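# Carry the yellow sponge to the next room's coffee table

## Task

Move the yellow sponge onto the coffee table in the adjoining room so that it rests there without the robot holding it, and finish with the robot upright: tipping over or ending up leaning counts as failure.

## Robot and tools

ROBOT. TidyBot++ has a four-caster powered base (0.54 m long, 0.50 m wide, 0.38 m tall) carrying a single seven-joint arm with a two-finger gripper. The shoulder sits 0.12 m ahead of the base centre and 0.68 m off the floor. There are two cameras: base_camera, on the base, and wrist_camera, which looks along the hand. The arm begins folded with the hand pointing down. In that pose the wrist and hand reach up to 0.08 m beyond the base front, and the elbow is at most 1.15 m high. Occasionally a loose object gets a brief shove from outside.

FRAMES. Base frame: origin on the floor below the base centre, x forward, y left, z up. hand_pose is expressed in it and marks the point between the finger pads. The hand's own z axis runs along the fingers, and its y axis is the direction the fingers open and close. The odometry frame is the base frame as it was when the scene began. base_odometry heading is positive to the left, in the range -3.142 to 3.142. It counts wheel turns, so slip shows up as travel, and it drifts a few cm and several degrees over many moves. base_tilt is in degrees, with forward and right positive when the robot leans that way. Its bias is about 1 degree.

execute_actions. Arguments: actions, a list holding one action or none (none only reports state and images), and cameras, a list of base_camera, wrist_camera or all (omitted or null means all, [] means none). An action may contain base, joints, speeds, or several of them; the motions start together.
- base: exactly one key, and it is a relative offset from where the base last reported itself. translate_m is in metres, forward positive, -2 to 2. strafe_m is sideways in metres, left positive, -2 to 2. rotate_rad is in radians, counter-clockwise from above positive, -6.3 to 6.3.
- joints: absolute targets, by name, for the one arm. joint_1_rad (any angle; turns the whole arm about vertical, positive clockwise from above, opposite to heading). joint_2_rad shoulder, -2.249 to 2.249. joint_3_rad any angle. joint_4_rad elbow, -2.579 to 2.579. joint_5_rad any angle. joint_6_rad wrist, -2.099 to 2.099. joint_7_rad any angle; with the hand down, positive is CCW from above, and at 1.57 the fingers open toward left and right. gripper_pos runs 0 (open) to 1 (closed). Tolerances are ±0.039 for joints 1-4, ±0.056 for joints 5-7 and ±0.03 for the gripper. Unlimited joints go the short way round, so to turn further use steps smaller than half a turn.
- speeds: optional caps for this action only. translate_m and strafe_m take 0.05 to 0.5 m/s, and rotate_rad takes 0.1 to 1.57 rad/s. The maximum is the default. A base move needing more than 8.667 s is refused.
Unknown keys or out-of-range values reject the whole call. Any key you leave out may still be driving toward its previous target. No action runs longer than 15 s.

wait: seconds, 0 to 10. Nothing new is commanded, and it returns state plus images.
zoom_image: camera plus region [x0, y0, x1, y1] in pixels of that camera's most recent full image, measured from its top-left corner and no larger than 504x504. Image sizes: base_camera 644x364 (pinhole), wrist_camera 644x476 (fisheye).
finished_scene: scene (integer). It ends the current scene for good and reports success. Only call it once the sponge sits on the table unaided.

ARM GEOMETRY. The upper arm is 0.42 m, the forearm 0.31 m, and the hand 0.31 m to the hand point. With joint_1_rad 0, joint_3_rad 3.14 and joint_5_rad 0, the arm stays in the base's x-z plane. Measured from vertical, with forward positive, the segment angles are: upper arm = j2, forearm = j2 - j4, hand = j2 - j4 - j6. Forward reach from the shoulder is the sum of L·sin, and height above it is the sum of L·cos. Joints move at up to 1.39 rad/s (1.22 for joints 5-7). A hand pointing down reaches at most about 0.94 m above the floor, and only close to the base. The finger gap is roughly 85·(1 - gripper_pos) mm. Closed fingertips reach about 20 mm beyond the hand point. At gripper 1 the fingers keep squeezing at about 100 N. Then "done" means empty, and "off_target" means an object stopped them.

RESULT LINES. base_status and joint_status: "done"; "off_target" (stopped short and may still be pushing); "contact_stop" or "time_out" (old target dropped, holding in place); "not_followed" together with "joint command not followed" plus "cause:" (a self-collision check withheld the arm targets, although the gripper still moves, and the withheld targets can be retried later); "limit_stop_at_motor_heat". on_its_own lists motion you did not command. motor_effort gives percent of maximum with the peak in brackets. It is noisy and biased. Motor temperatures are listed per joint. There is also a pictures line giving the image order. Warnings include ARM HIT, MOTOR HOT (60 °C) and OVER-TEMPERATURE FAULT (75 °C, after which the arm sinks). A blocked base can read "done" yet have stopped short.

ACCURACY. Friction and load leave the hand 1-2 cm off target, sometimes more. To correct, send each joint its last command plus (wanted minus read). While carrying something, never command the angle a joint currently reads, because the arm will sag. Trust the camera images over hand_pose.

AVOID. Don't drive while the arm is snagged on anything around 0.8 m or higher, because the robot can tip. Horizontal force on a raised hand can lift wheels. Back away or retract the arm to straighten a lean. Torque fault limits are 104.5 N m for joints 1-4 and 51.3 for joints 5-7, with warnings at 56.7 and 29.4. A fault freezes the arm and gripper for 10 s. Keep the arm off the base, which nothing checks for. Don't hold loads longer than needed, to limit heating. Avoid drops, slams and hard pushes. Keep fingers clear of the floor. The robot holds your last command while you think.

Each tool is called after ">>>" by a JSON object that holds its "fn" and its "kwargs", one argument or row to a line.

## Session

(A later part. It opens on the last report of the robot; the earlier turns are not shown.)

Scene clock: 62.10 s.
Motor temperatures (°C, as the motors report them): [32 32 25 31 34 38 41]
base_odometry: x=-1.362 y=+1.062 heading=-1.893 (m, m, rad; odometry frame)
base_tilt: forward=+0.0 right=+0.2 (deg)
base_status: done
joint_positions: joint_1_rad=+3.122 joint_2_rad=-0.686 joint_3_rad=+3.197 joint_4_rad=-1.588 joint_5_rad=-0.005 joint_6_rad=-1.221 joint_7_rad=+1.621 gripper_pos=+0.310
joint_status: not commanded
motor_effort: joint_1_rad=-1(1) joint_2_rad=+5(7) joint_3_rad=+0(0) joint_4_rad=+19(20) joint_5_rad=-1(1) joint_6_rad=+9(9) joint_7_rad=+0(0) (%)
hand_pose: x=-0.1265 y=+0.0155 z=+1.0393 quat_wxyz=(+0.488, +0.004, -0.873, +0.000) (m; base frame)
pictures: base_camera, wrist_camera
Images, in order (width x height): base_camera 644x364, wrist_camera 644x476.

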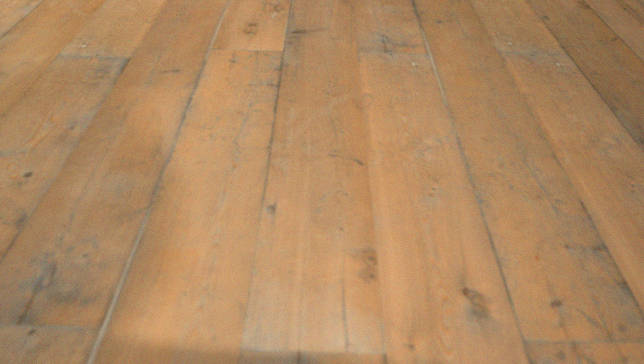

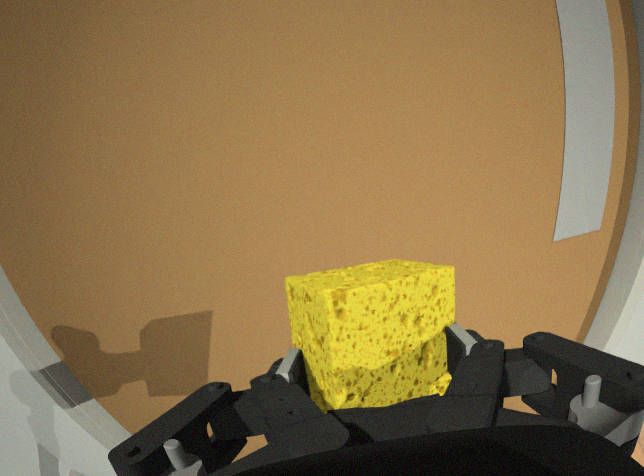

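>>> {"fn": "execute_actions", "kwargs": {
  "actions": [
    {"base":{"translate_m":-0.8},"speeds":{"translate_m":0.12}}
  ]
}}

>>> {"fn": "execute_actions", "kwargs": {
  "actions": [
    {"base":{"translate_m":-0.9},"speeds":{"translate_m":0.2},"joints":{"joint_1_rad":3.6}}
  ]
}}

Scene clock: 69.53 s.
Motor temperatures (°C, as the motors report them): [32 32 25 31 34 38 41]
base_odometry: x=-1.109 y=+1.821 heading=-1.893 (m, m, rad; odometry frame)
base_tilt: forward=+0.0 right=+0.2 (deg)
base_status: done
joint_positions: joint_1_rad=+3.123 joint_2_rad=-0.695 joint_3_rad=+3.197 joint_4_rad=-1.589 joint_5_rad=-0.005 joint_6_rad=-1.220 joint_7_rad=+1.621 gripper_pos=+0.310
joint_status: not commanded
motor_effort: joint_1_rad=-1(0) joint_2_rad=+5(12) joint_3_rad=+0(2) joint_4_rad=+19(21) joint_5_rad=-1(2) joint_6_rad=+9(9) joint_7_rad=+0(0) (%)
hand_pose: x=-0.1236 y=+0.0157 z=+1.0410 quat_wxyz=(+0.491, +0.003, -0.871, +0.000) (m; base frame)
pictures: base_camera, wrist_camera
Images, in order (width x height): base_camera 644x364, wrist_camera 644x476.

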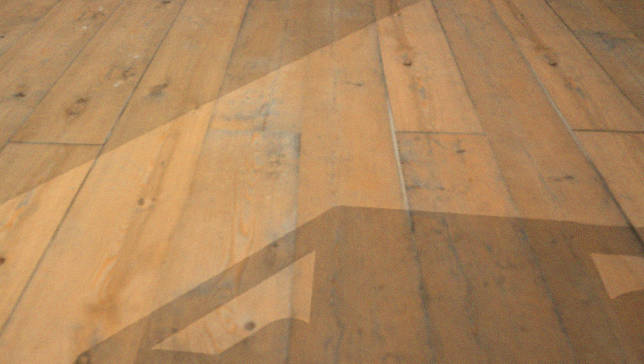

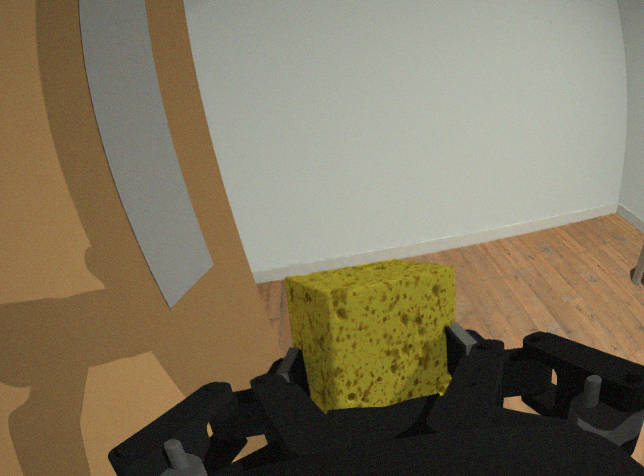

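Scene clock: 74.80 s.
Motor temperatures (°C, as the motors report them): [32 32 25 31 34 38 41]
base_odometry: x=-0.824 y=+2.675 heading=-1.892 (m, m, rad; odometry frame)
base_tilt: forward=+0.0 right=+0.2 (deg)
base_status: done
joint_positions: joint_1_rad=+3.583 joint_2_rad=-0.697 joint_3_rad=+3.197 joint_4_rad=-1.590 joint_5_rad=-0.005 joint_6_rad=-1.219 joint_7_rad=+1.621 gripper_pos=+0.310
joint_status: all done
motor_effort: joint_1_rad=+0(1) joint_2_rad=+6(8) joint_3_rad=+0(2) joint_4_rad=+19(20) joint_5_rad=-1(1) joint_6_rad=+9(8) joint_7_rad=+0(0) (%)
hand_pose: x=-0.0910 y=+0.1216 z=+1.0413 quat_wxyz=(+0.479, -0.195, -0.848, -0.113) (m; base frame)
pictures: base_camera, wrist_camera
Images, in order (width x height): base_camera 644x364, wrist_camera 644x476.

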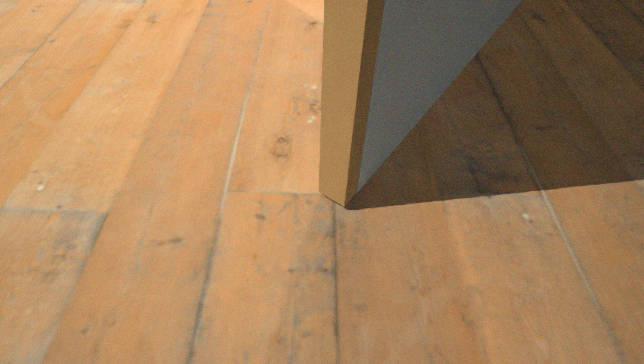

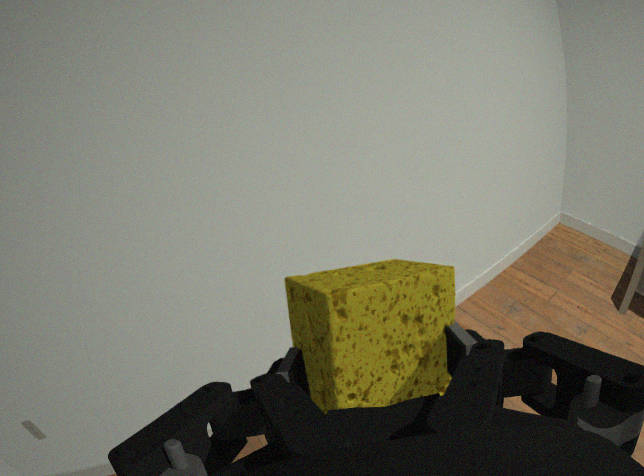

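>>> {"fn": "execute_actions", "kwargs": {
  "actions": [
    {"base":{"rotate_rad":1.3},"joints":{"joint_1_rad":6.28,"joint_6_rad":-1.4}}
  ]
}}

Scene clock: 78.60 s.
Motor temperatures (°C, as the motors report them): [32 32 25 31 34 38 41]
base_odometry: x=-0.824 y=+2.675 heading=-0.593 (m, m, rad; odometry frame)
base_tilt: forward=+0.0 right=+0.2 (deg)
base_status: done
joint_positions: joint_1_rad=+6.262 joint_2_rad=-0.697 joint_3_rad=+3.197 joint_4_rad=-1.590 joint_5_rad=-0.005 joint_6_rad=-1.378 joint_7_rad=+1.621 gripper_pos=+0.310
joint_status: all done
motor_effort: joint_1_rad=+0(0) joint_2_rad=+6(7) joint_3_rad=+0(0) joint_4_rad=+19(19) joint_5_rad=-1(1) joint_6_rad=+8(7) joint_7_rad=+0(0) (%)
hand_pose: x=+0.3325 y=-0.0131 z=+1.0012 quat_wxyz=(+0.003, -0.907, -0.006, -0.422) (m; base frame)
pictures: base_camera, wrist_camera
Images, in order (width x height): base_camera 644x364, wrist_camera 644x476.

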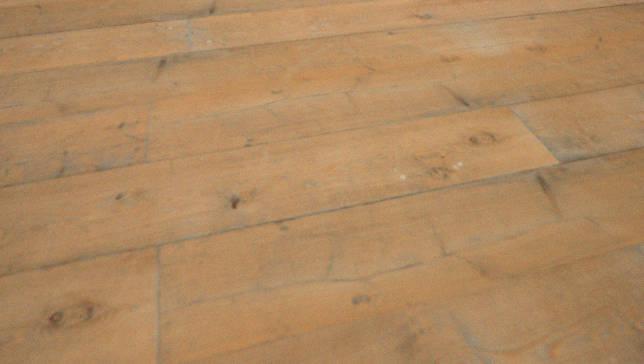

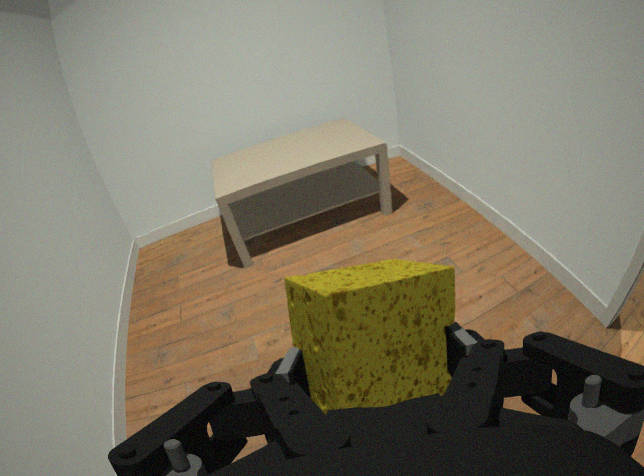

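>>> {"fn": "execute_actions", "kwargs": {
  "actions": [
    {"base":{"translate_m":1.0},"joints":{"joint_2_rad":0.6,"joint_4_rad":-1.2,"joint_6_rad":-0.85}}
  ]
}}

Scene clock: 82.10 s.
Motor temperatures (°C, as the motors report them): [32 32 25 32 34 38 41]
base_odometry: x=+0.006 y=+2.117 heading=-0.592 (m, m, rad; odometry frame)
base_tilt: forward=+0.0 right=+0.2 (deg)
base_status: done
joint_positions: joint_1_rad=+6.262 joint_2_rad=+0.596 joint_3_rad=+3.197 joint_4_rad=-1.214 joint_5_rad=-0.005 joint_6_rad=-0.868 joint_7_rad=+1.621 gripper_pos=+0.310
joint_status: all done
motor_effort: joint_1_rad=+0(1) joint_2_rad=-38(41) joint_3_rad=+0(0) joint_4_rad=+21(22) joint_5_rad=+0(1) joint_6_rad=+5(9) joint_7_rad=+1(0) (%)
hand_pose: x=+0.8003 y=-0.0145 z=+0.6769 quat_wxyz=(-0.022, -0.973, -0.015, -0.229) (m; base frame)
pictures: base_camera, wrist_camera
Images, in order (width x height): base_camera 644x364, wrist_camera 644x476.

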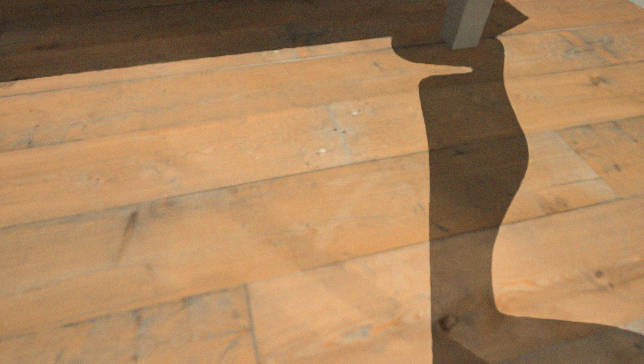

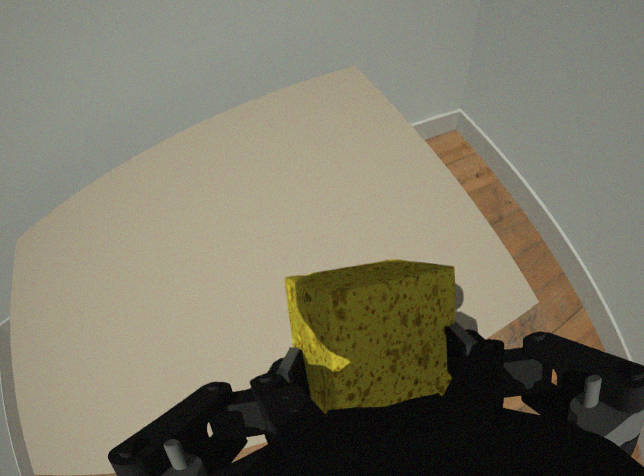

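>>> {"fn": "execute_actions", "kwargs": {
  "actions": [
    {"base":{"translate_m":0.25},"joints":{"joint_1_rad":6.08,"joint_2_rad":0.82,"joint_6_rad":-0.65}}
  ]
}}

Scene clock: 83.97 s.
Motor temperatures (°C, as the motors report them): [32 32 25 32 34 38 41]
base_odometry: x=+0.213 y=+1.978 heading=-0.591 (m, m, rad; odometry frame)
base_tilt: forward=+0.1 right=+0.2 (deg)
base_status: done
joint_positions: joint_1_rad=+6.079 joint_2_rad=+0.830 joint_3_rad=+3.195 joint_4_rad=-1.209 joint_5_rad=-0.005 joint_6_rad=-0.669 joint_7_rad=+1.621 gripper_pos=+0.310
joint_status: all done
motor_effort: joint_1_rad=-1(4) joint_2_rad=-43(48) joint_3_rad=-1(2) joint_4_rad=+19(22) joint_5_rad=-1(1) joint_6_rad=+5(5) joint_7_rad=+0(0) (%)
hand_pose: x=+0.8318 y=+0.1173 z=+0.5414 quat_wxyz=(-0.005, -0.970, -0.109, -0.216) (m; base frame)
pictures: base_camera, wrist_camera
Images, in order (width x height): base_camera 644x364, wrist_camera 644x476.

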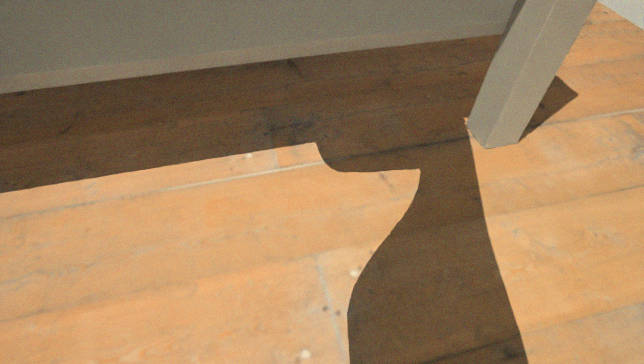

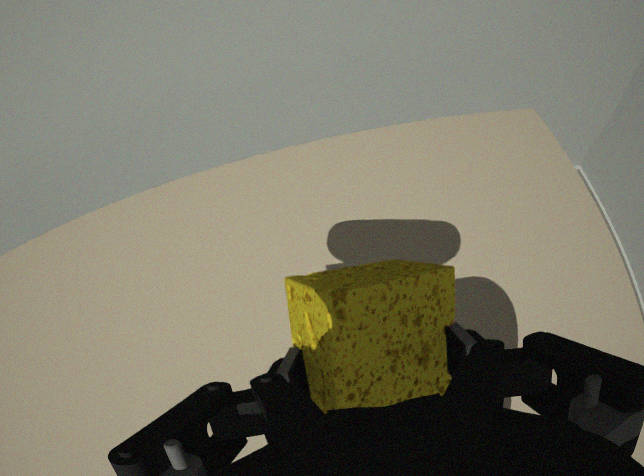

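>>> {"fn": "execute_actions", "kwargs": {
  "actions": [
    {"joints":{"joint_2_rad":0.9}}
  ]
}}

Scene clock: 85.20 s.
Motor temperatures (°C, as the motors report them): [32 32 25 32 34 38 41]
base_odometry: x=+0.213 y=+1.978 heading=-0.591 (m, m, rad; odometry frame)
base_tilt: forward=+0.1 right=+0.2 (deg)
base_status: not commanded
joint_positions: joint_1_rad=+6.079 joint_2_rad=+0.877 joint_3_rad=+3.195 joint_4_rad=-1.202 joint_5_rad=-0.005 joint_6_rad=-0.662 joint_7_rad=+1.621 gripper_pos=+0.310
joint_status: all done
motor_effort: joint_1_rad=-1(1) joint_2_rad=-41(44) joint_3_rad=+0(0) joint_4_rad=+17(19) joint_5_rad=-1(1) joint_6_rad=+4(5) joint_7_rad=+0(0) (%)
hand_pose: x=+0.8296 y=+0.1168 z=+0.5113 quat_wxyz=(-0.006, -0.974, -0.110, -0.200) (m; base frame)
pictures: base_camera, wrist_camera
Images, in order (width x height): base_camera 644x364, wrist_camera 644x476.

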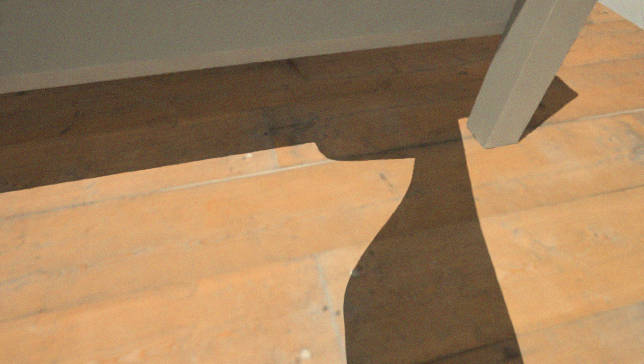

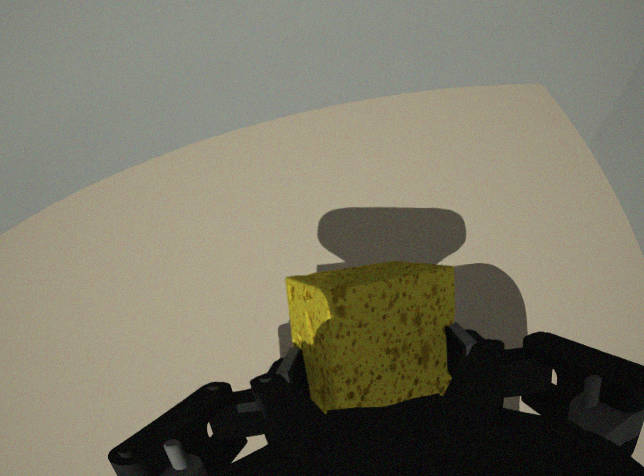

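Seems touching.

>>> {"fn": "execute_actions", "kwargs": {
  "actions": [
    {"joints":{"gripper_pos":0}}
  ],
  "cameras": []
}}

>>> {"fn": "execute_actions", "kwargs": {
  "actions": [
    {"joints":{"joint_2_rad":0.6}}
  ]
}}

>>> {"fn": "finished_scene", "kwargs": {
  "scene": 1
}}

Scene clock: 86.43 s.
Motor temperatures (°C, as the motors report them): [32 32 25 32 34 38 41]
base_odometry: x=+0.213 y=+1.978 heading=-0.591 (m, m, rad; odometry frame)
base_tilt: forward=+0.0 right=+0.2 (deg)
base_status: not commanded
joint_positions: joint_1_rad=+6.079 joint_2_rad=+0.882 joint_3_rad=+3.195 joint_4_rad=-1.202 joint_5_rad=-0.005 joint_6_rad=-0.662 joint_7_rad=+1.621 gripper_pos=+0.000
joint_status: all done
motor_effort: joint_1_rad=-1(0) joint_2_rad=-44(44) joint_3_rad=+0(0) joint_4_rad=+18(19) joint_5_rad=+0(0) joint_6_rad=+4(5) joint_7_rad=+0(0) (%)
hand_pose: x=+0.8288 y=+0.1166 z=+0.5080 quat_wxyz=(-0.007, -0.974, -0.110, -0.198) (m; base frame)
pictures: none
No camera images: the call's "cameras" was empty. Leave "cameras" out to get every camera's image.

Scene clock: 88.00 s.
Motor temperatures (°C, as the motors report them): [32 32 25 32 34 38 41]
base_odometry: x=+0.213 y=+1.978 heading=-0.591 (m, m, rad; odometry frame)
base_tilt: forward=+0.0 right=+0.2 (deg)
base_status: not commanded
joint_positions: joint_1_rad=+6.079 joint_2_rad=+0.595 joint_3_rad=+3.195 joint_4_rad=-1.200 joint_5_rad=-0.005 joint_6_rad=-0.662 joint_7_rad=+1.621 gripper_pos=+0.000
joint_status: all done
motor_effort: joint_1_rad=-1(0) joint_2_rad=-39(47) joint_3_rad=+0(0) joint_4_rad=+22(22) joint_5_rad=-1(0) joint_6_rad=+6(7) joint_7_rad=+0(0) (%)
hand_pose: x=+0.8486 y=+0.1207 z=+0.7190 quat_wxyz=(+0.006, -0.936, -0.102, -0.336) (m; base frame)
pictures: base_camera, wrist_camera
Images, in order (width x height): base_camera 644x364, wrist_camera 644x476.

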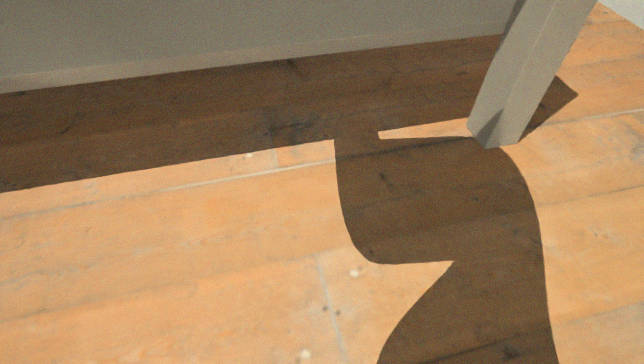

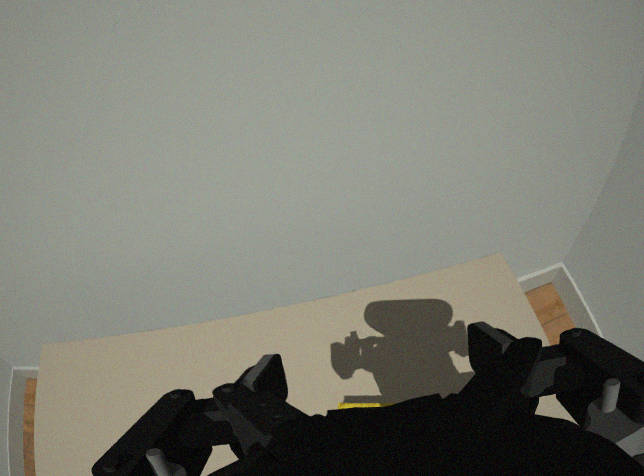

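The scene is finished: the task was done.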